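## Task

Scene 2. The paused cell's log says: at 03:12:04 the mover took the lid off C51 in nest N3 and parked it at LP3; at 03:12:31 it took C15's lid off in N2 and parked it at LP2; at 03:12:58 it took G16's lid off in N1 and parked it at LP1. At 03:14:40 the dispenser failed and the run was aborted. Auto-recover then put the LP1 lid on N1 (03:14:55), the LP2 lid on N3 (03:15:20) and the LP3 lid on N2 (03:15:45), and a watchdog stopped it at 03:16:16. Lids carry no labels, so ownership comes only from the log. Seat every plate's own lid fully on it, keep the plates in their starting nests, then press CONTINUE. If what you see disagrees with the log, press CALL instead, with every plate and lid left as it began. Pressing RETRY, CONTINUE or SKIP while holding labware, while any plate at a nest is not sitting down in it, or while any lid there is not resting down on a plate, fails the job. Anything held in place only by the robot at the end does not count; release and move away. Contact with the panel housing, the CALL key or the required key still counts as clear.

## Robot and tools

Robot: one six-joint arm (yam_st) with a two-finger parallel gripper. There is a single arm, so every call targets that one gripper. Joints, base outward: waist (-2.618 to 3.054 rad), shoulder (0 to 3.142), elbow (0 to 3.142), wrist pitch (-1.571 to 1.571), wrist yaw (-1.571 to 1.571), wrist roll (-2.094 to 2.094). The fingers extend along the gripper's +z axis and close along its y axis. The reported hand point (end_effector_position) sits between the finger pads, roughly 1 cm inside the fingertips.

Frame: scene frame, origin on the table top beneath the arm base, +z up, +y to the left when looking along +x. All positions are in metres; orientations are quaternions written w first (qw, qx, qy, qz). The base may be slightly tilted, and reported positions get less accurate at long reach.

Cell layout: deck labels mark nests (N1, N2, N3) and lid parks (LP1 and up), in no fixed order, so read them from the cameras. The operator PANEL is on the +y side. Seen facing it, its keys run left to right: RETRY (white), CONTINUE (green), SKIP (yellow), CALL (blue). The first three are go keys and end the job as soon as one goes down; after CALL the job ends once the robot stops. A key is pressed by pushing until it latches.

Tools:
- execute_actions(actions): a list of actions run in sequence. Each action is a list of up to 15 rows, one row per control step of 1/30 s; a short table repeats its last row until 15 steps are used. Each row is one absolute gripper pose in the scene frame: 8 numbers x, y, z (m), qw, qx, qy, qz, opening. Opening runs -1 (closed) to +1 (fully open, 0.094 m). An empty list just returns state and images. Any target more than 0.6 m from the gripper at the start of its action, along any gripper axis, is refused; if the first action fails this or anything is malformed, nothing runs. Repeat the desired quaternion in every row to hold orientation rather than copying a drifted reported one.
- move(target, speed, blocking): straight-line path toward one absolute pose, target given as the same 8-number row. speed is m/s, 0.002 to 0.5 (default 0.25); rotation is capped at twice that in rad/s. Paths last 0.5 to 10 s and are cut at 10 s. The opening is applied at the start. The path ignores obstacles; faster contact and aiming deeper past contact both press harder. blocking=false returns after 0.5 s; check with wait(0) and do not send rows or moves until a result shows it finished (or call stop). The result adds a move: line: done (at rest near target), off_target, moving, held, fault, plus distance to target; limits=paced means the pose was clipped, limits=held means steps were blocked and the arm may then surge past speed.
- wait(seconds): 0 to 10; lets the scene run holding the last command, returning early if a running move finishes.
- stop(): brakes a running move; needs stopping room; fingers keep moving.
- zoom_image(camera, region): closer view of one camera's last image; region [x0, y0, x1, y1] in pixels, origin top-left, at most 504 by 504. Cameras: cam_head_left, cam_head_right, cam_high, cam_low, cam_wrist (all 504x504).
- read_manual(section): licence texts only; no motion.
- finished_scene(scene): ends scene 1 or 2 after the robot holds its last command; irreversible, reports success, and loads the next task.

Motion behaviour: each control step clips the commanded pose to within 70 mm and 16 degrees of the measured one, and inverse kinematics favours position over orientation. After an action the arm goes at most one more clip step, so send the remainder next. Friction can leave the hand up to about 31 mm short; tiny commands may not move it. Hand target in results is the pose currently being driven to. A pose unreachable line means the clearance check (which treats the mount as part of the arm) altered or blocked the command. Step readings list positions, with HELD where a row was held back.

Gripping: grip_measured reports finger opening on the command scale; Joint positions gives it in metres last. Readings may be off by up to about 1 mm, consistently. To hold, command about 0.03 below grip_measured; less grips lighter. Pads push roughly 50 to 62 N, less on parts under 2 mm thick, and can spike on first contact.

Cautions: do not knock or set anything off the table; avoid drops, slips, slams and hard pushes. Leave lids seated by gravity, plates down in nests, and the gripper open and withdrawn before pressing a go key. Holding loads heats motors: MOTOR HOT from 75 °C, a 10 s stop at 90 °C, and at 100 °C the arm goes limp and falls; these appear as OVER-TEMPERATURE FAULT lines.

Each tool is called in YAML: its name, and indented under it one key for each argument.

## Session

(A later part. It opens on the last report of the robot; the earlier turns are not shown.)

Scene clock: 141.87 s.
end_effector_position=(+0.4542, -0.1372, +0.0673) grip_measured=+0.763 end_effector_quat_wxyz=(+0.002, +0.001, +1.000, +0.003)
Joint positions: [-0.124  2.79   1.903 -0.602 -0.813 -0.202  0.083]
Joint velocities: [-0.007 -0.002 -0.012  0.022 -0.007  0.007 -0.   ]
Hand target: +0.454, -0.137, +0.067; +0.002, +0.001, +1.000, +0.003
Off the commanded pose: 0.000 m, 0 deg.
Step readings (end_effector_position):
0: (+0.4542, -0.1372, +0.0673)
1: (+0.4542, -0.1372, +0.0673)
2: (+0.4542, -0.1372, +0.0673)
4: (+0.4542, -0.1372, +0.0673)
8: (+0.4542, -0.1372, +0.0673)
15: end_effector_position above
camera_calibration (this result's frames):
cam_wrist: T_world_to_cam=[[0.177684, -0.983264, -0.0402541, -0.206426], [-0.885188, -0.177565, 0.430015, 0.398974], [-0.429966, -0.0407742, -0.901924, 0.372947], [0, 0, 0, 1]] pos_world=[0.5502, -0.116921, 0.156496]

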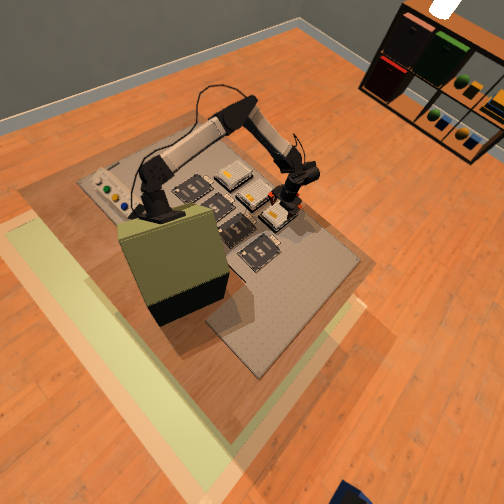

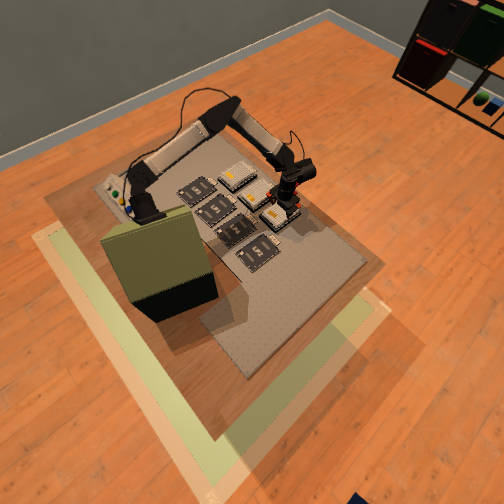

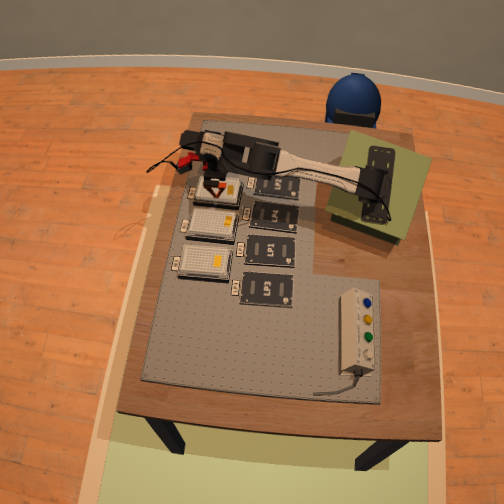

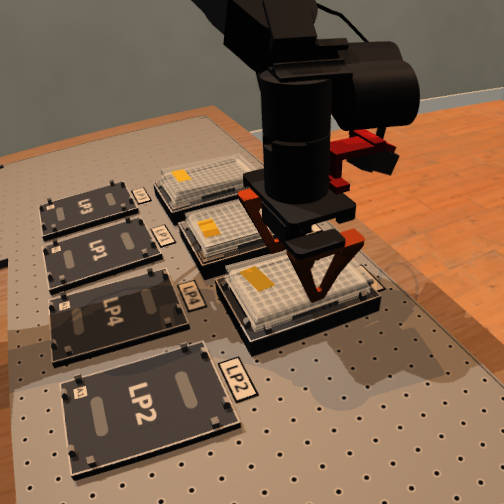

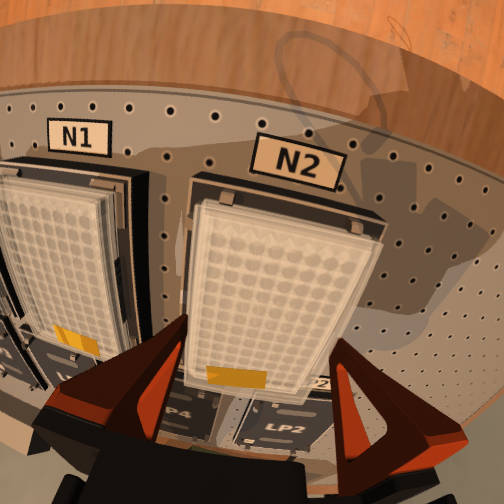

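execute_actions:
  actions:
    - [[0.4542,-0.1365,0.085,0,0,1,0,0.74],[0.4542,-0.1365,0.085,0,0,1,0,0.74],[0.4542,-0.1365,0.085,0,0,1,0,0.74],[0.4542,-0.1365,0.085,0,0,1,0,0.74],[0.4542,-0.1365,0.075,0,0,1,0,0.74]]

zoom_image:
  camera: "cam_low"
  region: [210,235,390,355]

zoom_image:
  camera: "cam_wrist"
  region: [150,150,420,430]

Scene clock: 143.13 s.
end_effector_position=(+0.4529, -0.1368, +0.0723) grip_measured=+0.763 end_effector_quat_wxyz=(-0.001, -0.000, +1.000, +0.003)
Joint positions: [-0.131  2.782  1.903 -0.626 -0.813 -0.221  0.083]
Joint velocities: [ 0.002  0.007 -0.007  0.037 -0.051  0.051 -0.   ]
Hand target: +0.454, -0.136, +0.075; +0.000, -0.000, +1.000, +0.000
Off the commanded pose: 0.003 m, 0 deg.
Step readings (end_effector_position):
0: (+0.4542, -0.1372, +0.0673)
1: (+0.4539, -0.1370, +0.0679)
2: (+0.4532, -0.1367, +0.0689)
4: (+0.4529, -0.1364, +0.0716)
8: (+0.4529, -0.1368, +0.0723)
15: end_effector_position above
camera_calibration (this result's frames):
cam_wrist: T_world_to_cam=[[0.180093, -0.982763, -0.0417491, -0.206559], [-0.882456, -0.18017, 0.434523, 0.393894], [-0.434555, -0.0414126, -0.899693, 0.378717], [0, 0, 0, 1]] pos_world=[0.549368, -0.116347, 0.16095]

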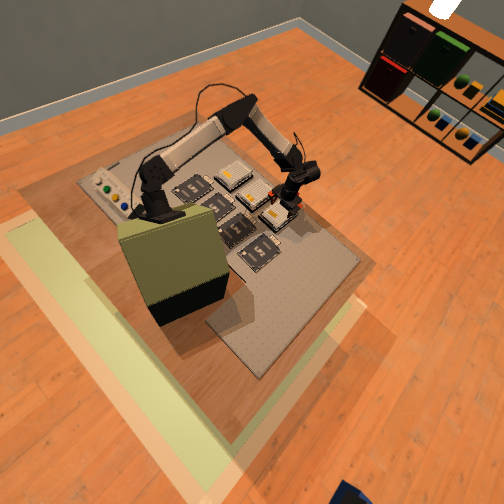

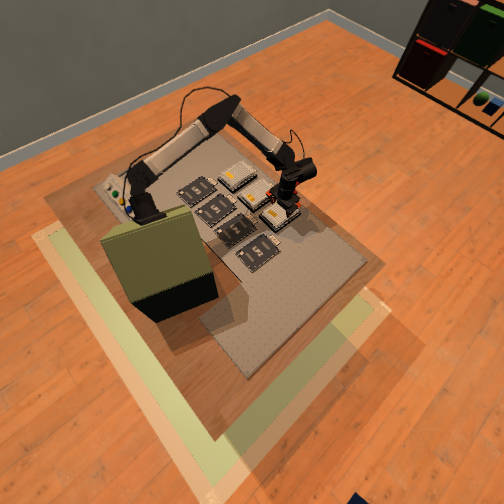

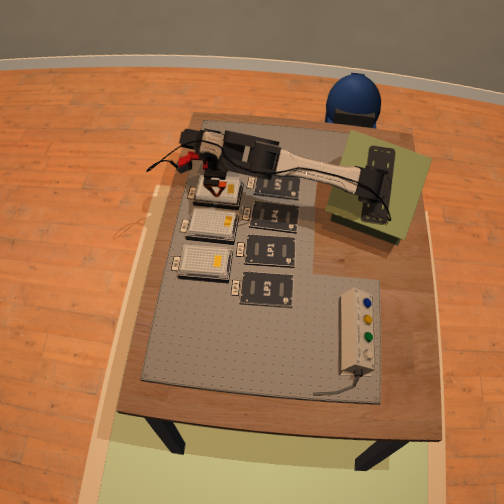

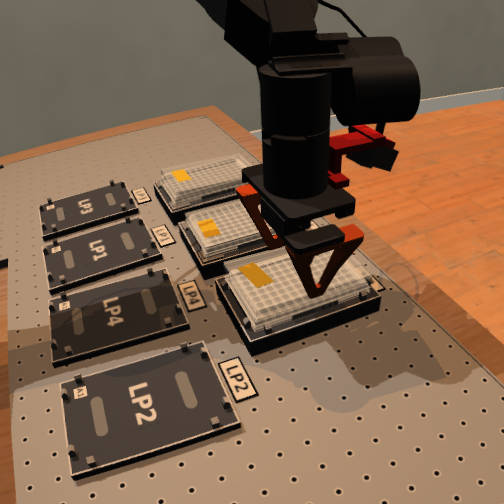

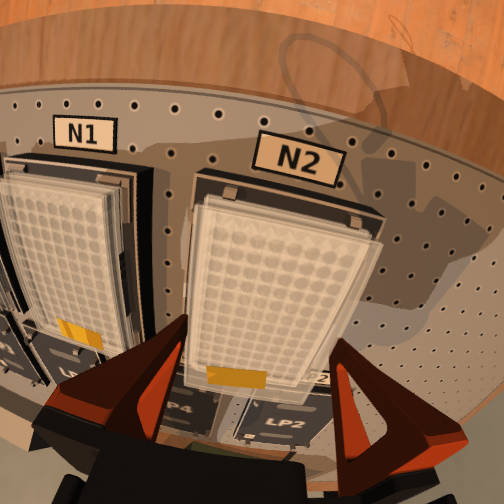

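Region (210, 235, 390, 355) of cam_low's 504x504 image, scaled by 2.800, with more detail than that image has.

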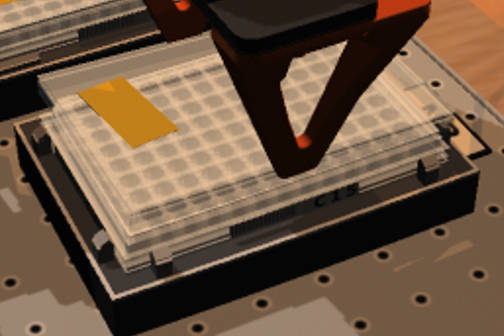

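Region (150, 150, 420, 430) of cam_wrist's 504x504 image, scaled by 1.800, with more detail than that image has; it fills the left 486 columns of this view, and the rest is white.

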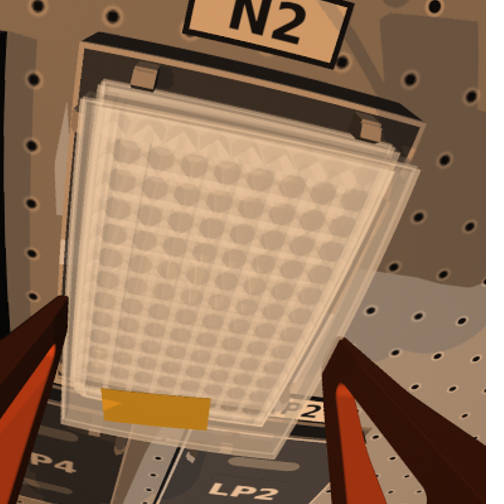

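zoom_image:
  camera: "cam_low"
  region: [235,300,295,350]

zoom_image:
  camera: "cam_low"
  region: [335,255,395,310]

Region (235, 300, 295, 350) of cam_low's 504x504 image, scaled by 8.400, with more detail than that image has.

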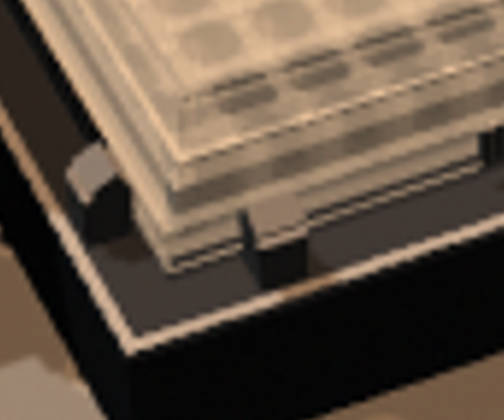

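Region (335, 255, 395, 310) of cam_low's 504x504 image, scaled by 8.400, with more detail than that image has; it fills the top 462 rows of this view, and the rest is white.

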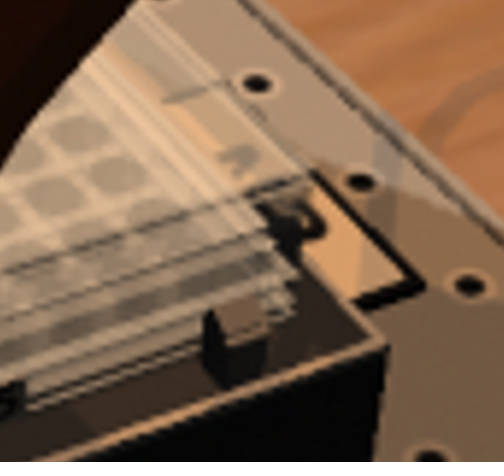

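execute_actions:
  actions:
    - [[0.440,-0.1375,0.0723,0,0,1,0,0.74],[0.4507,-0.1375,0.0723,0,0,1,0,0.74]]

zoom_image:
  camera: "cam_wrist"
  region: [170,170,400,300]

Scene clock: 146.13 s.
end_effector_position=(+0.4512, -0.1367, +0.0720) grip_measured=+0.763 end_effector_quat_wxyz=(-0.000, -0.001, +1.000, +0.003)
Joint positions: [-0.131  2.776  1.888 -0.615 -0.813 -0.221  0.083]
Joint velocities: [-0.002  0.007 -0.002 -0.037  0.007  0.007  0.001]
Hand target: +0.451, -0.138, +0.072; -0.000, -0.000, +1.000, -0.000
Off the commanded pose: 0.001 m, 0 deg.
Step readings (end_effector_position):
0: (+0.4529, -0.1368, +0.0723)
1: (+0.4520, -0.1370, +0.0720)
2: (+0.4508, -0.1365, +0.0721)
4: (+0.4512, -0.1367, +0.0720)
8: (+0.4512, -0.1367, +0.0720)
15: end_effector_position above
camera_calibration (this result's frames):
cam_wrist: T_world_to_cam=[[0.180938, -0.982621, -0.041442, -0.206483], [-0.882642, -0.180826, 0.433872, 0.392526], [-0.433826, -0.0419254, -0.900021, 0.377408], [0, 0, 0, 1]] pos_world=[0.547549, -0.116092, 0.160812]

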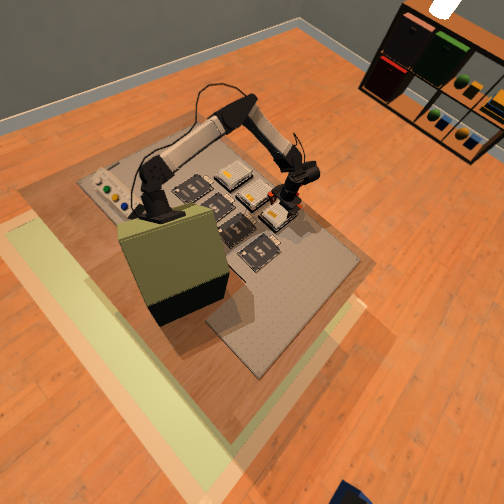

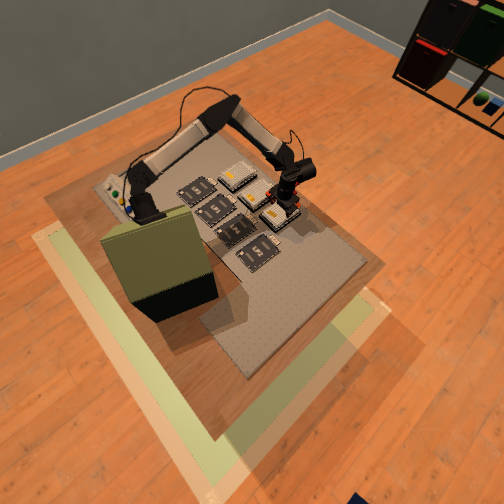

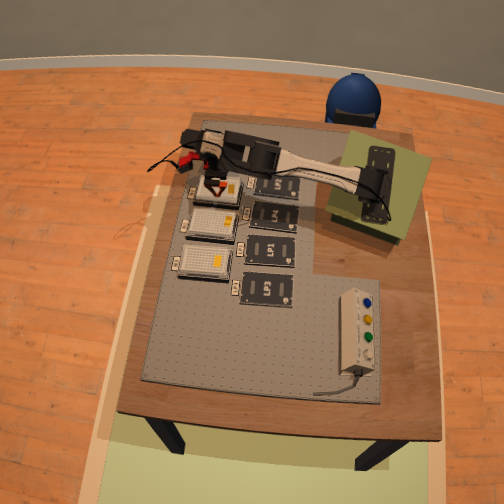

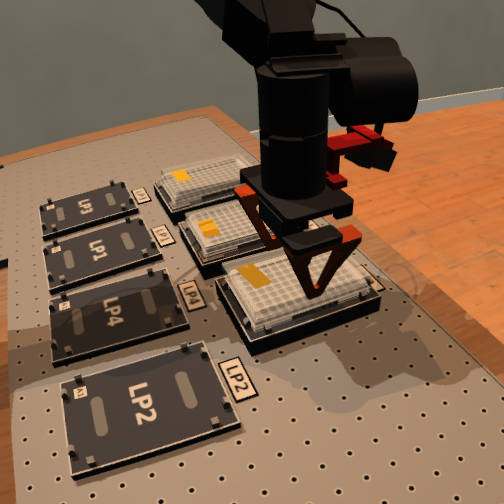

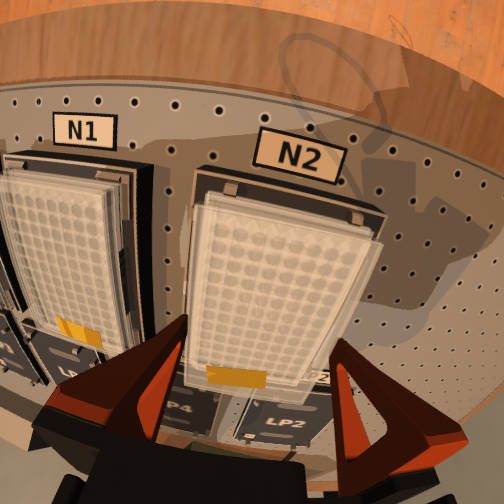

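Region (170, 170, 400, 300) of cam_wrist's 504x504 image, scaled by 2.191, with more detail than that image has; it fills the top 285 rows of this view, and the rest is white.

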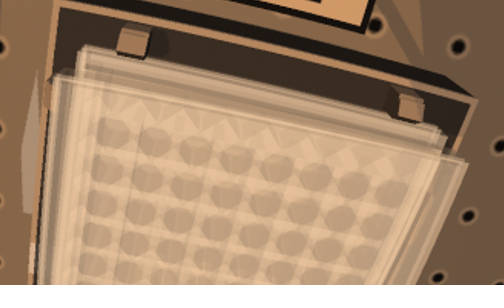

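zoom_image:
  camera: "cam_low"
  region: [215,255,395,350]

Region (215, 255, 395, 350) of cam_low's 504x504 image, scaled by 2.800, with more detail than that image has; it fills the top 266 rows of this view, and the rest is white.

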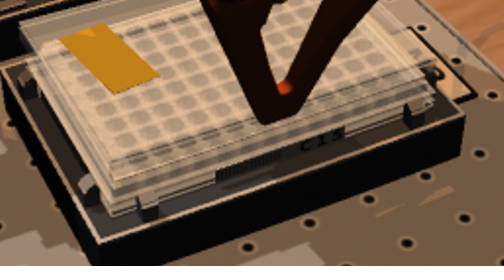

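execute_actions:
  actions:
    - [[0.442,-0.1385,0.052,0,0,1,0,0.74],[0.446,-0.1385,0.052,0,0,1,0,0.74],[0.4505,-0.1375,0.0685,0,0,1,0,0.74]]

Scene clock: 147.57 s.
end_effector_position=(+0.4522, -0.1371, +0.0697) grip_measured=+0.763 end_effector_quat_wxyz=(+0.003, -0.002, +1.000, +0.002)
Joint positions: [-0.128  2.777  1.882 -0.594 -0.813 -0.21   0.083]
Joint velocities: [-0.002  0.012 -0.012  0.022  0.007 -0.081 -0.001]
Hand target: +0.450, -0.138, +0.069; -0.000, +0.000, +1.000, +0.000
Off the commanded pose: 0.002 m, 0 deg.
Step readings (end_effector_position):
0: (+0.4512, -0.1367, +0.0720)
1: (+0.4513, -0.1371, +0.0711)
2: (+0.4525, -0.1372, +0.0703)
4: (+0.4522, -0.1371, +0.0697)
8: (+0.4522, -0.1371, +0.0697)
15: end_effector_position above
camera_calibration (this result's frames):
cam_wrist: T_world_to_cam=[[0.182698, -0.982413, -0.0385413, -0.20811], [-0.885399, -0.181446, 0.427955, 0.395977], [-0.427422, -0.044062, -0.902978, 0.372733], [0, 0, 0, 1]] pos_world=[0.547934, -0.116178, 0.159088]

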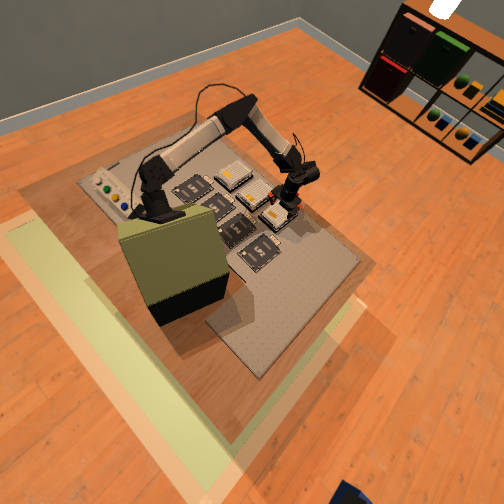

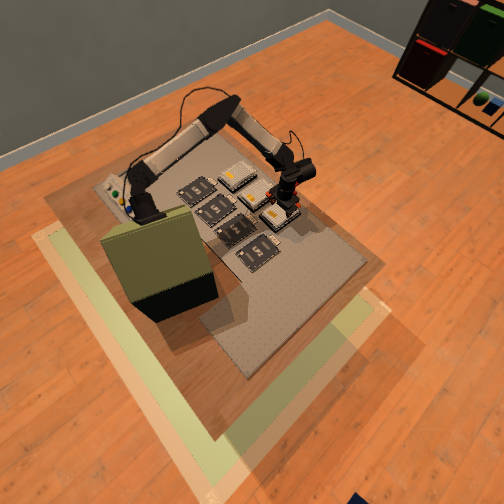

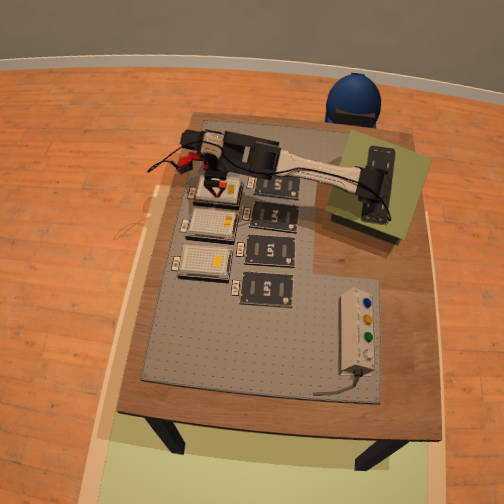

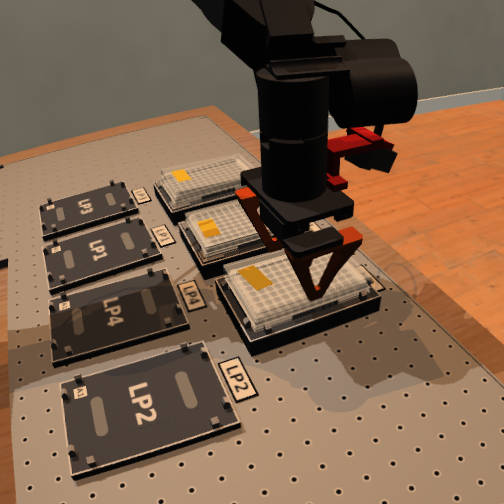

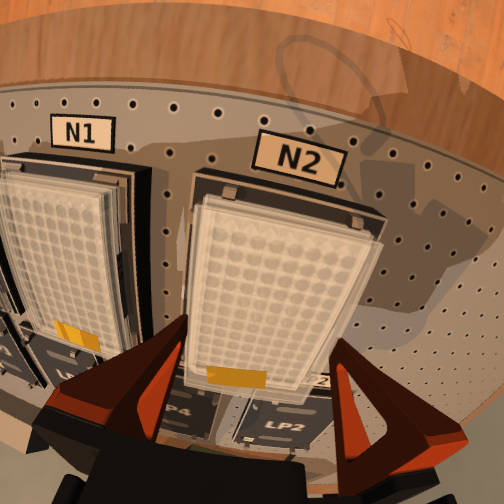

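execute_actions:
  actions:
    - [[0.444,-0.1375,0.0697,-0.02,0,1,0,0.74],[0.444,-0.1375,0.0697,-0.02,0,1,0,0.74],[0.4503,-0.1375,0.0697,-0.003,0,1,0,0.74]]

Scene clock: 148.47 s.
end_effector_position=(+0.4511, -0.1369, +0.0697) grip_measured=+0.763 end_effector_quat_wxyz=(+0.001, -0.003, +1.000, +0.002)
Joint positions: [-0.128  2.777  1.882 -0.6   -0.812 -0.218  0.083]
Joint velocities: [-0.002 -0.007  0.007  0.007 -0.051 -0.095 -0.   ]
Hand target: +0.450, -0.137, +0.070; -0.003, -0.000, +1.000, +0.000
Off the commanded pose: 0.001 m, 1 deg.
Step readings (end_effector_position):
0: (+0.4522, -0.1371, +0.0697)
1: (+0.4512, -0.1370, +0.0697)
2: (+0.4505, -0.1368, +0.0697)
4: (+0.4509, -0.1369, +0.0697)
8: (+0.4511, -0.1369, +0.0697)
15: end_effector_position above
camera_calibration (this result's frames):
cam_wrist: T_world_to_cam=[[0.186065, -0.981746, -0.0394308, -0.209148], [-0.882914, -0.184672, 0.431694, 0.393137], [-0.431095, -0.0455088, -0.901158, 0.373563], [0, 0, 0, 1]] pos_world=[0.547062, -0.115728, 0.158678]

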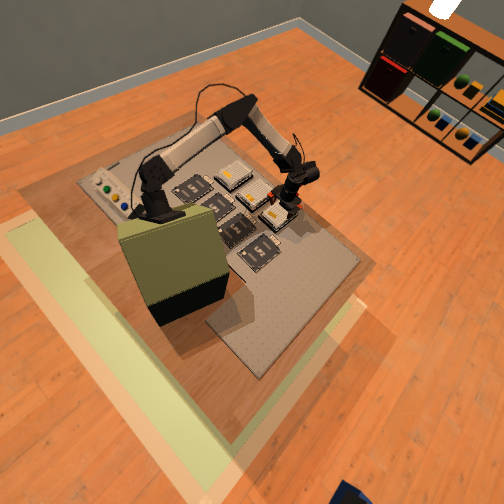

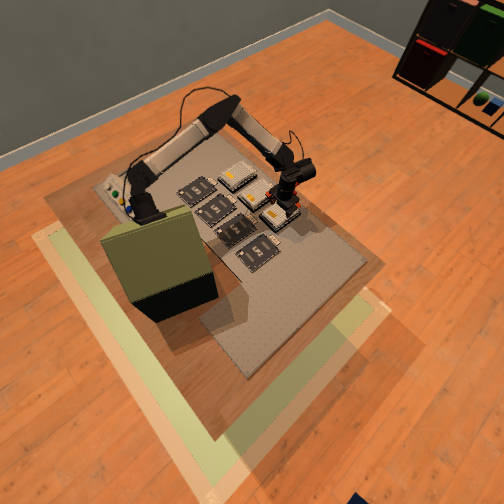

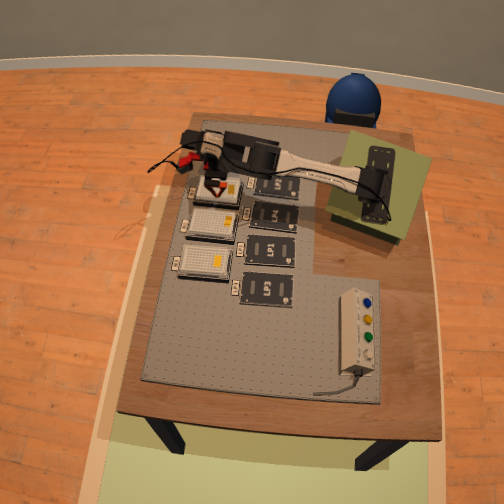

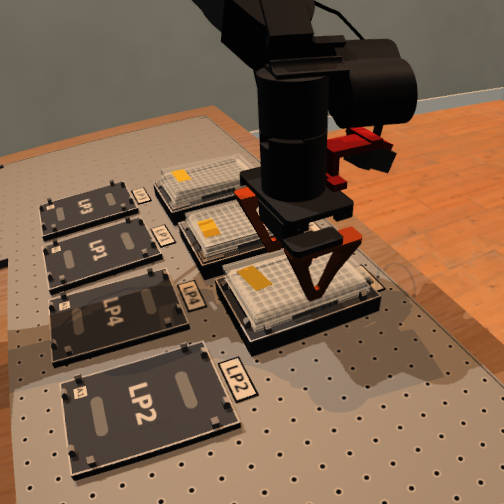

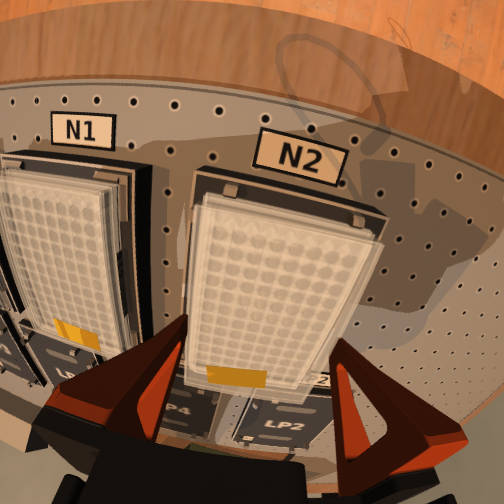

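execute_actions:
  actions:
    - [[0.4505,-0.1375,0.0697,-0.002,0.016,1,0,0.74],[0.4505,-0.1375,0.0697,-0.002,0.016,1,0,0.74],[0.4505,-0.1375,0.0697,-0.002,0.001,1,0,0.74]]

zoom_image:
  camera: "cam_wrist"
  region: [170,170,400,300]

zoom_image:
  camera: "cam_wrist"
  region: [160,300,360,420]

zoom_image:
  camera: "cam_low"
  region: [215,255,305,350]

Scene clock: 149.63 s.
end_effector_position=(+0.4511, -0.1369, +0.0697) grip_measured=+0.763 end_effector_quat_wxyz=(+0.001, +0.002, +1.000, +0.002)
Joint positions: [-0.128  2.777  1.882 -0.6   -0.812 -0.207  0.083]
Joint velocities: [-0.017 -0.002 -0.017 -0.037  0.022  0.022 -0.   ]
Hand target: +0.450, -0.137, +0.070; -0.002, +0.001, +1.000, -0.000
Off the commanded pose: 0.001 m, 0 deg.
Step readings (end_effector_position):
0: (+0.4511, -0.1369, +0.0697)
1: (+0.4511, -0.1369, +0.0697)
2: (+0.4511, -0.1369, +0.0697)
4: (+0.4511, -0.1369, +0.0697)
8: (+0.4511, -0.1369, +0.0697)
15: end_effector_position above
camera_calibration (this result's frames):
cam_wrist: T_world_to_cam=[[0.175191, -0.983743, -0.0394644, -0.204514], [-0.884884, -0.174905, 0.431727, 0.395361], [-0.431611, -0.0407132, -0.901141, 0.374451], [0, 0, 0, 1]] pos_world=[0.547295, -0.116794, 0.158674]

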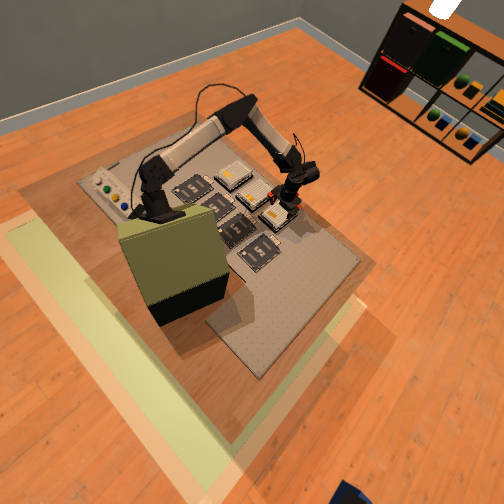

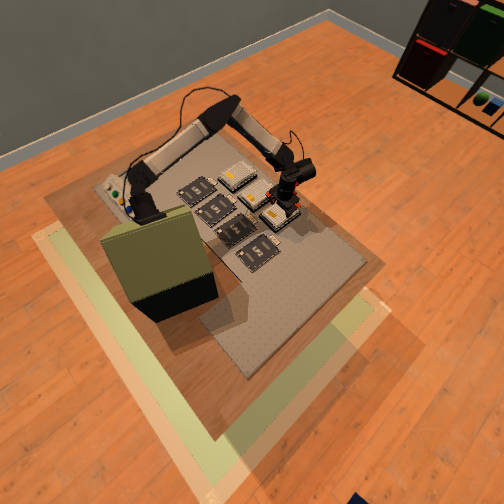

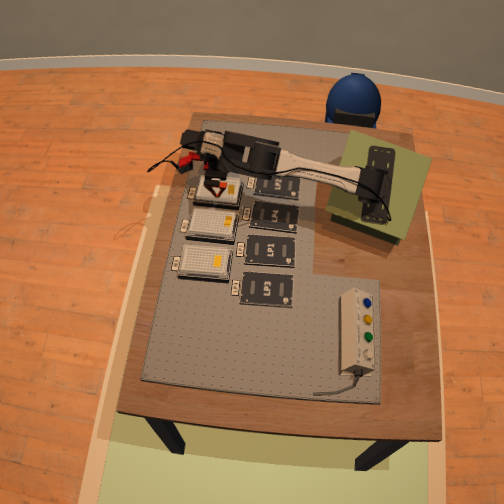

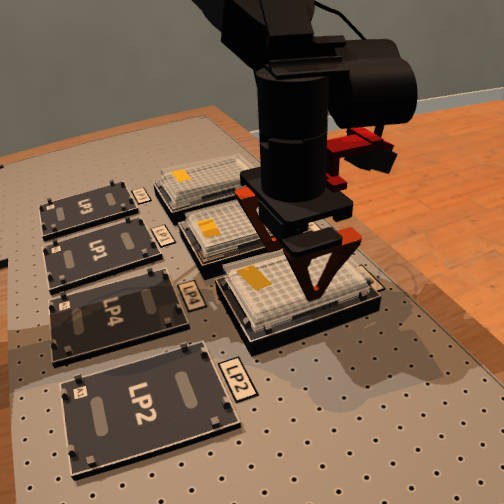

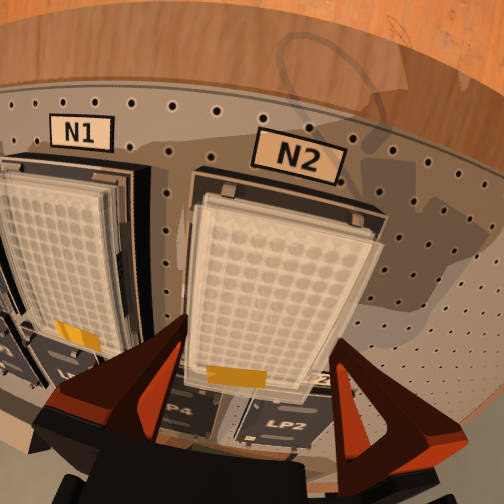

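Region (170, 170, 400, 300) of cam_wrist's 504x504 image, scaled by 2.191, with more detail than that image has; it fills the top 285 rows of this view, and the rest is white.

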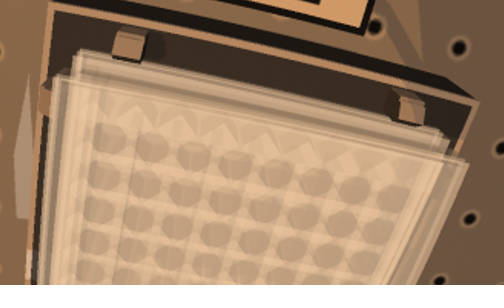

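Region (160, 300, 360, 420) of cam_wrist's 504x504 image, scaled by 2.520, with more detail than that image has; it fills the top 302 rows of this view, and the rest is white.

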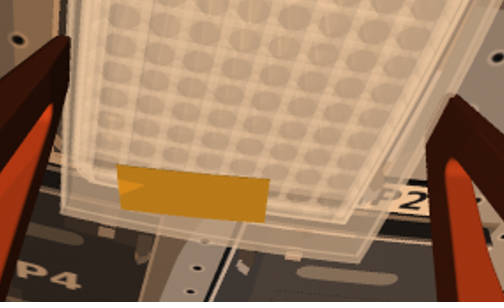

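Region (215, 255, 305, 350) of cam_low's 504x504 image, scaled by 5.305, with more detail than that image has; it fills the left 477 columns of this view, and the rest is white.

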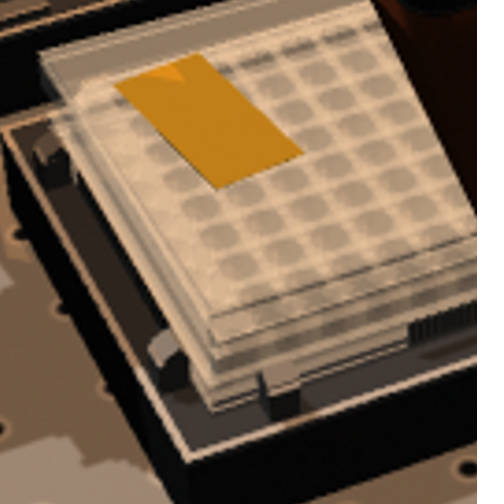

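execute_actions:
  actions:
    - [[0.443,-0.1375,0.0697,-0.022,0.001,1,0,0.74],[0.443,-0.1375,0.0697,-0.022,0.001,1,0,0.74],[0.4495,-0.1375,0.0697,-0.005,0.003,1,0,0.74]]

Scene clock: 150.57 s.
end_effector_position=(+0.4509, -0.1368, +0.0699) grip_measured=+0.763 end_effector_quat_wxyz=(+0.000, -0.001, +1.000, +0.002)
Joint positions: [-0.128  2.777  1.883 -0.604 -0.812 -0.216  0.083]
Joint velocities: [-0.007 -0.007 -0.012 -0.022 -0.007  0.051 -0.002]
Hand target: +0.449, -0.137, +0.070; -0.005, +0.003, +1.000, -0.000
Off the commanded pose: 0.002 m, 1 deg.
Step readings (end_effector_position):
0: (+0.4511, -0.1369, +0.0697)
1: (+0.4505, -0.1369, +0.0697)
2: (+0.4505, -0.1368, +0.0698)
4: (+0.4509, -0.1368, +0.0699)
8: (+0.4509, -0.1368, +0.0699)
15: end_effector_position above
camera_calibration (this result's frames):
cam_wrist: T_world_to_cam=[[0.182127, -0.982473, -0.039697, -0.207243], [-0.882928, -0.181175, 0.433144, 0.393335], [-0.432744, -0.0438377, -0.90045, 0.374608], [0, 0, 0, 1]] pos_world=[0.547141, -0.115927, 0.158718]

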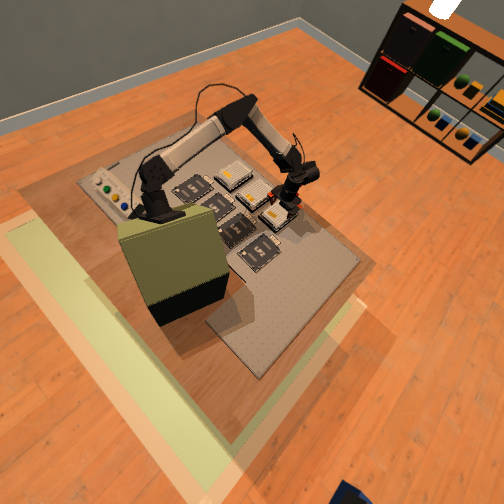

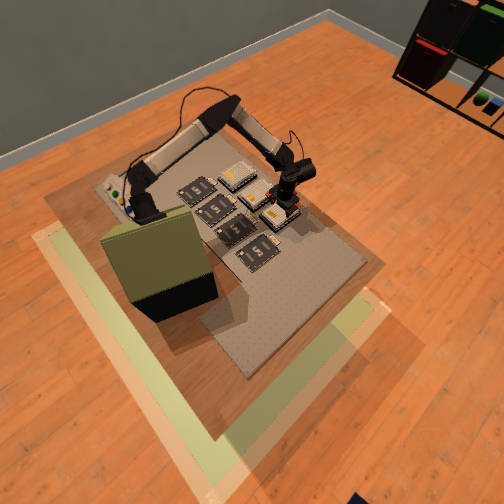

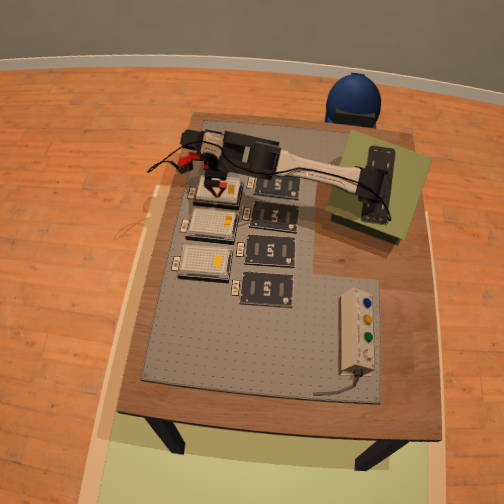

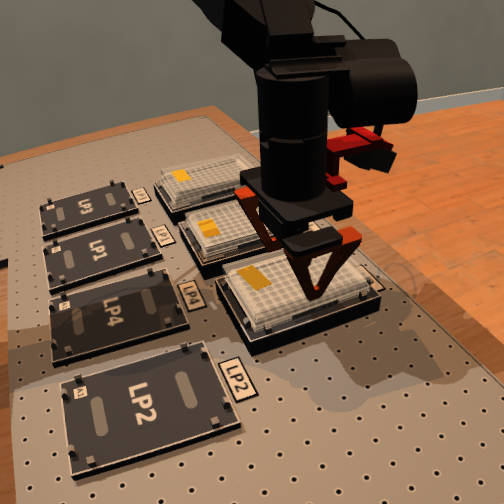

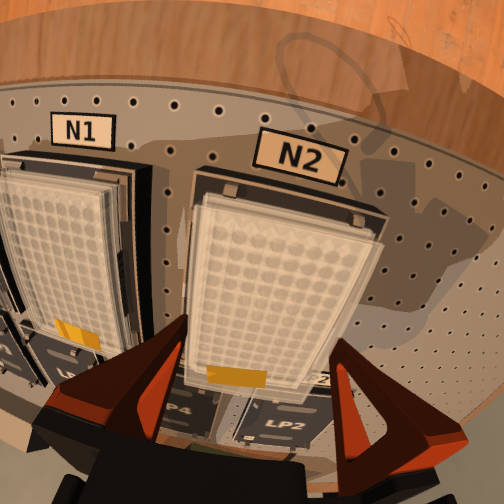

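execute_actions:
  actions:
    - [[0.4385,-0.1372,0.070,0,0.002,1,0,0.74],[0.4495,-0.1372,0.070,0,0.002,1,0,0.74]]

zoom_image:
  camera: "cam_low"
  region: [215,255,305,350]

zoom_image:
  camera: "cam_low"
  region: [320,240,395,310]

Scene clock: 151.77 s.
end_effector_position=(+0.4511, -0.1369, +0.0698) grip_measured=+0.763 end_effector_quat_wxyz=(+0.003, -0.003, +1.000, +0.001)
Joint positions: [-0.128  2.772  1.872 -0.588 -0.812 -0.212  0.083]
Joint velocities: [-0.022 -0.012  0.012  0.022  0.022  0.051  0.001]
Hand target: +0.449, -0.137, +0.070; -0.000, +0.002, +1.000, -0.000
Off the commanded pose: 0.002 m, 1 deg.
Step readings (end_effector_position):
0: (+0.4509, -0.1368, +0.0699)
1: (+0.4508, -0.1369, +0.0698)
2: (+0.4508, -0.1368, +0.0698)
4: (+0.4511, -0.1369, +0.0698)
8: (+0.4511, -0.1369, +0.0698)
15: end_effector_position above
camera_calibration (this result's frames):
cam_wrist: T_world_to_cam=[[0.185586, -0.981917, -0.0373633, -0.209048], [-0.884877, -0.183536, 0.428145, 0.394394], [-0.42726, -0.0463958, -0.902937, 0.371942], [0, 0, 0, 1]] pos_world=[0.546703, -0.115625, 0.159172]

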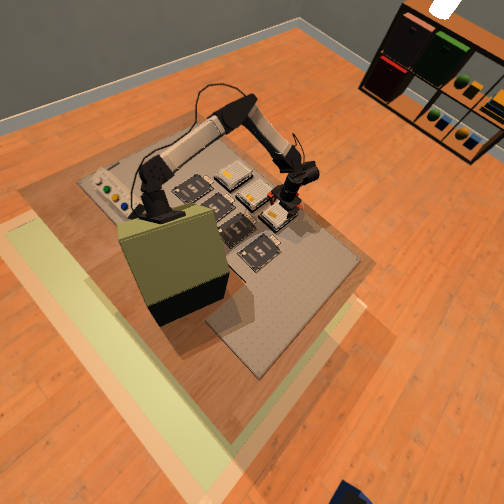

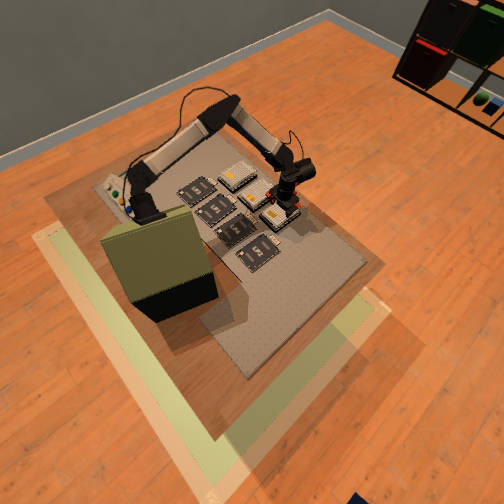

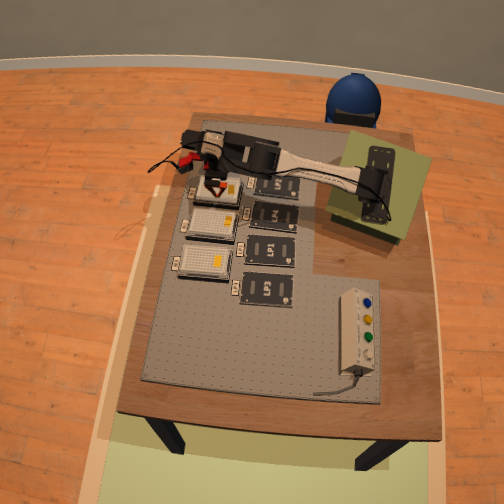

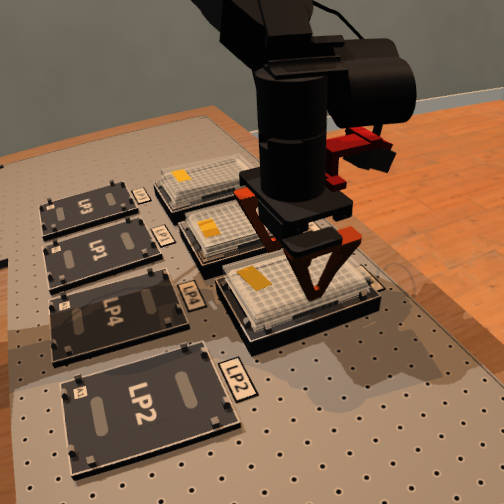

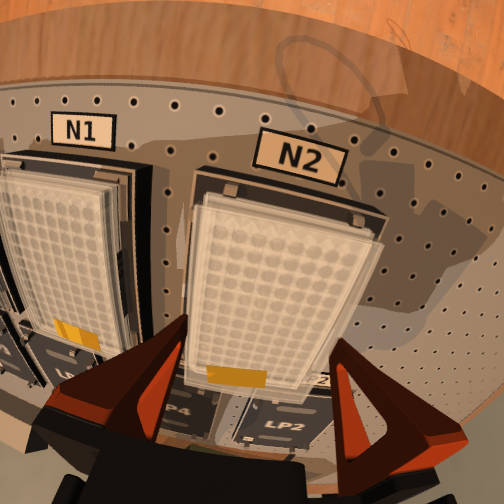

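Region (215, 255, 305, 350) of cam_low's 504x504 image, scaled by 5.305, with more detail than that image has; it fills the left 477 columns of this view, and the rest is white.

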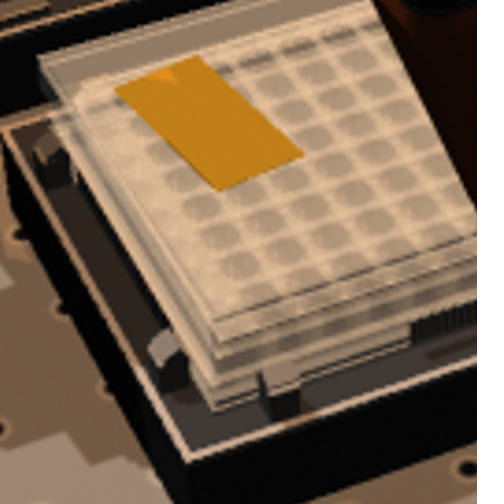

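Region (320, 240, 395, 310) of cam_low's 504x504 image, scaled by 6.720, with more detail than that image has; it fills the top 470 rows of this view, and the rest is white.

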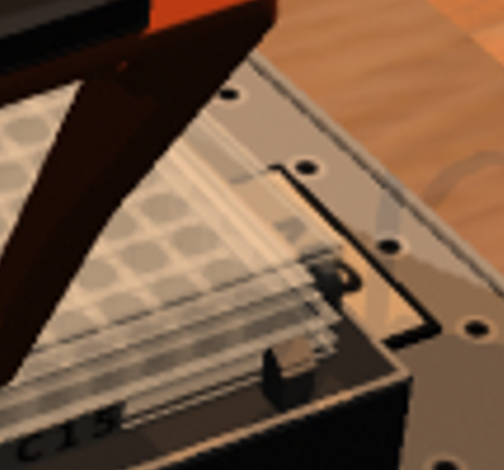

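execute_actions:
  actions:
    - [[0.443,-0.1372,0.070,-0.02,0.012,1,0,0.74],[0.443,-0.1372,0.070,-0.02,0.012,1,0,0.74],[0.4492,-0.1372,0.070,-0.002,0.002,1,0,0.74]]

Scene clock: 152.63 s.
end_effector_position=(+0.4508, -0.1365, +0.0701) grip_measured=+0.763 end_effector_quat_wxyz=(+0.002, -0.002, +1.000, +0.002)
Joint positions: [-0.128  2.772  1.875 -0.595 -0.812 -0.212  0.083]
Joint velocities: [-0.012  0.007  0.002 -0.007 -0.11  -0.022 -0.   ]
Hand target: +0.449, -0.137, +0.070; -0.002, +0.002, +1.000, +0.000
Off the commanded pose: 0.002 m, 1 deg.
Step readings (end_effector_position):
0: (+0.4511, -0.1369, +0.0698)
1: (+0.4503, -0.1367, +0.0698)
2: (+0.4504, -0.1365, +0.0700)
4: (+0.4508, -0.1365, +0.0701)
8: (+0.4508, -0.1365, +0.0701)
15: end_effector_position above
camera_calibration (this result's frames):
cam_wrist: T_world_to_cam=[[0.1825, -0.982452, -0.0384861, -0.20717], [-0.884212, -0.181117, 0.430541, 0.393947], [-0.429956, -0.0445437, -0.90175, 0.373539], [0, 0, 0, 1]] pos_world=[0.546747, -0.115545, 0.159256]

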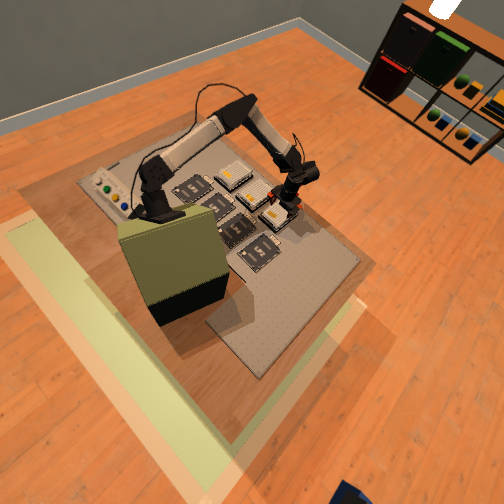

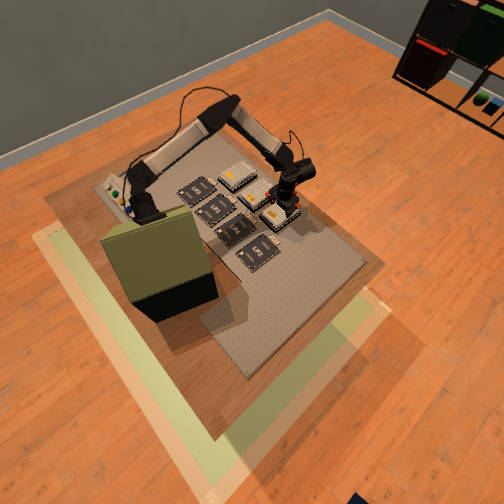

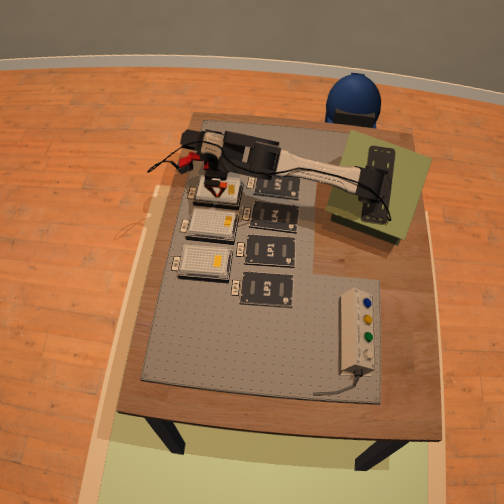

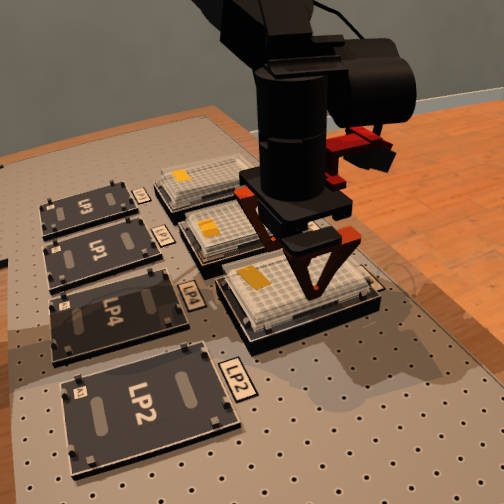

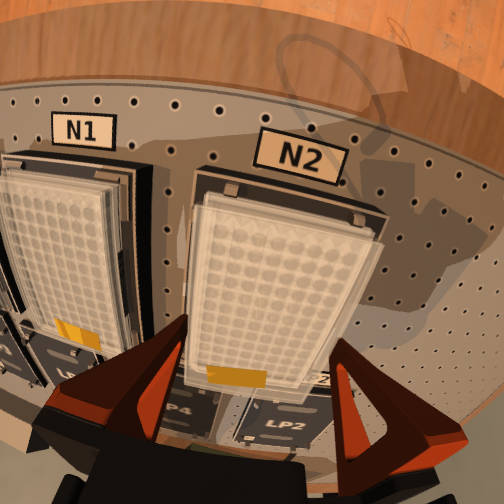

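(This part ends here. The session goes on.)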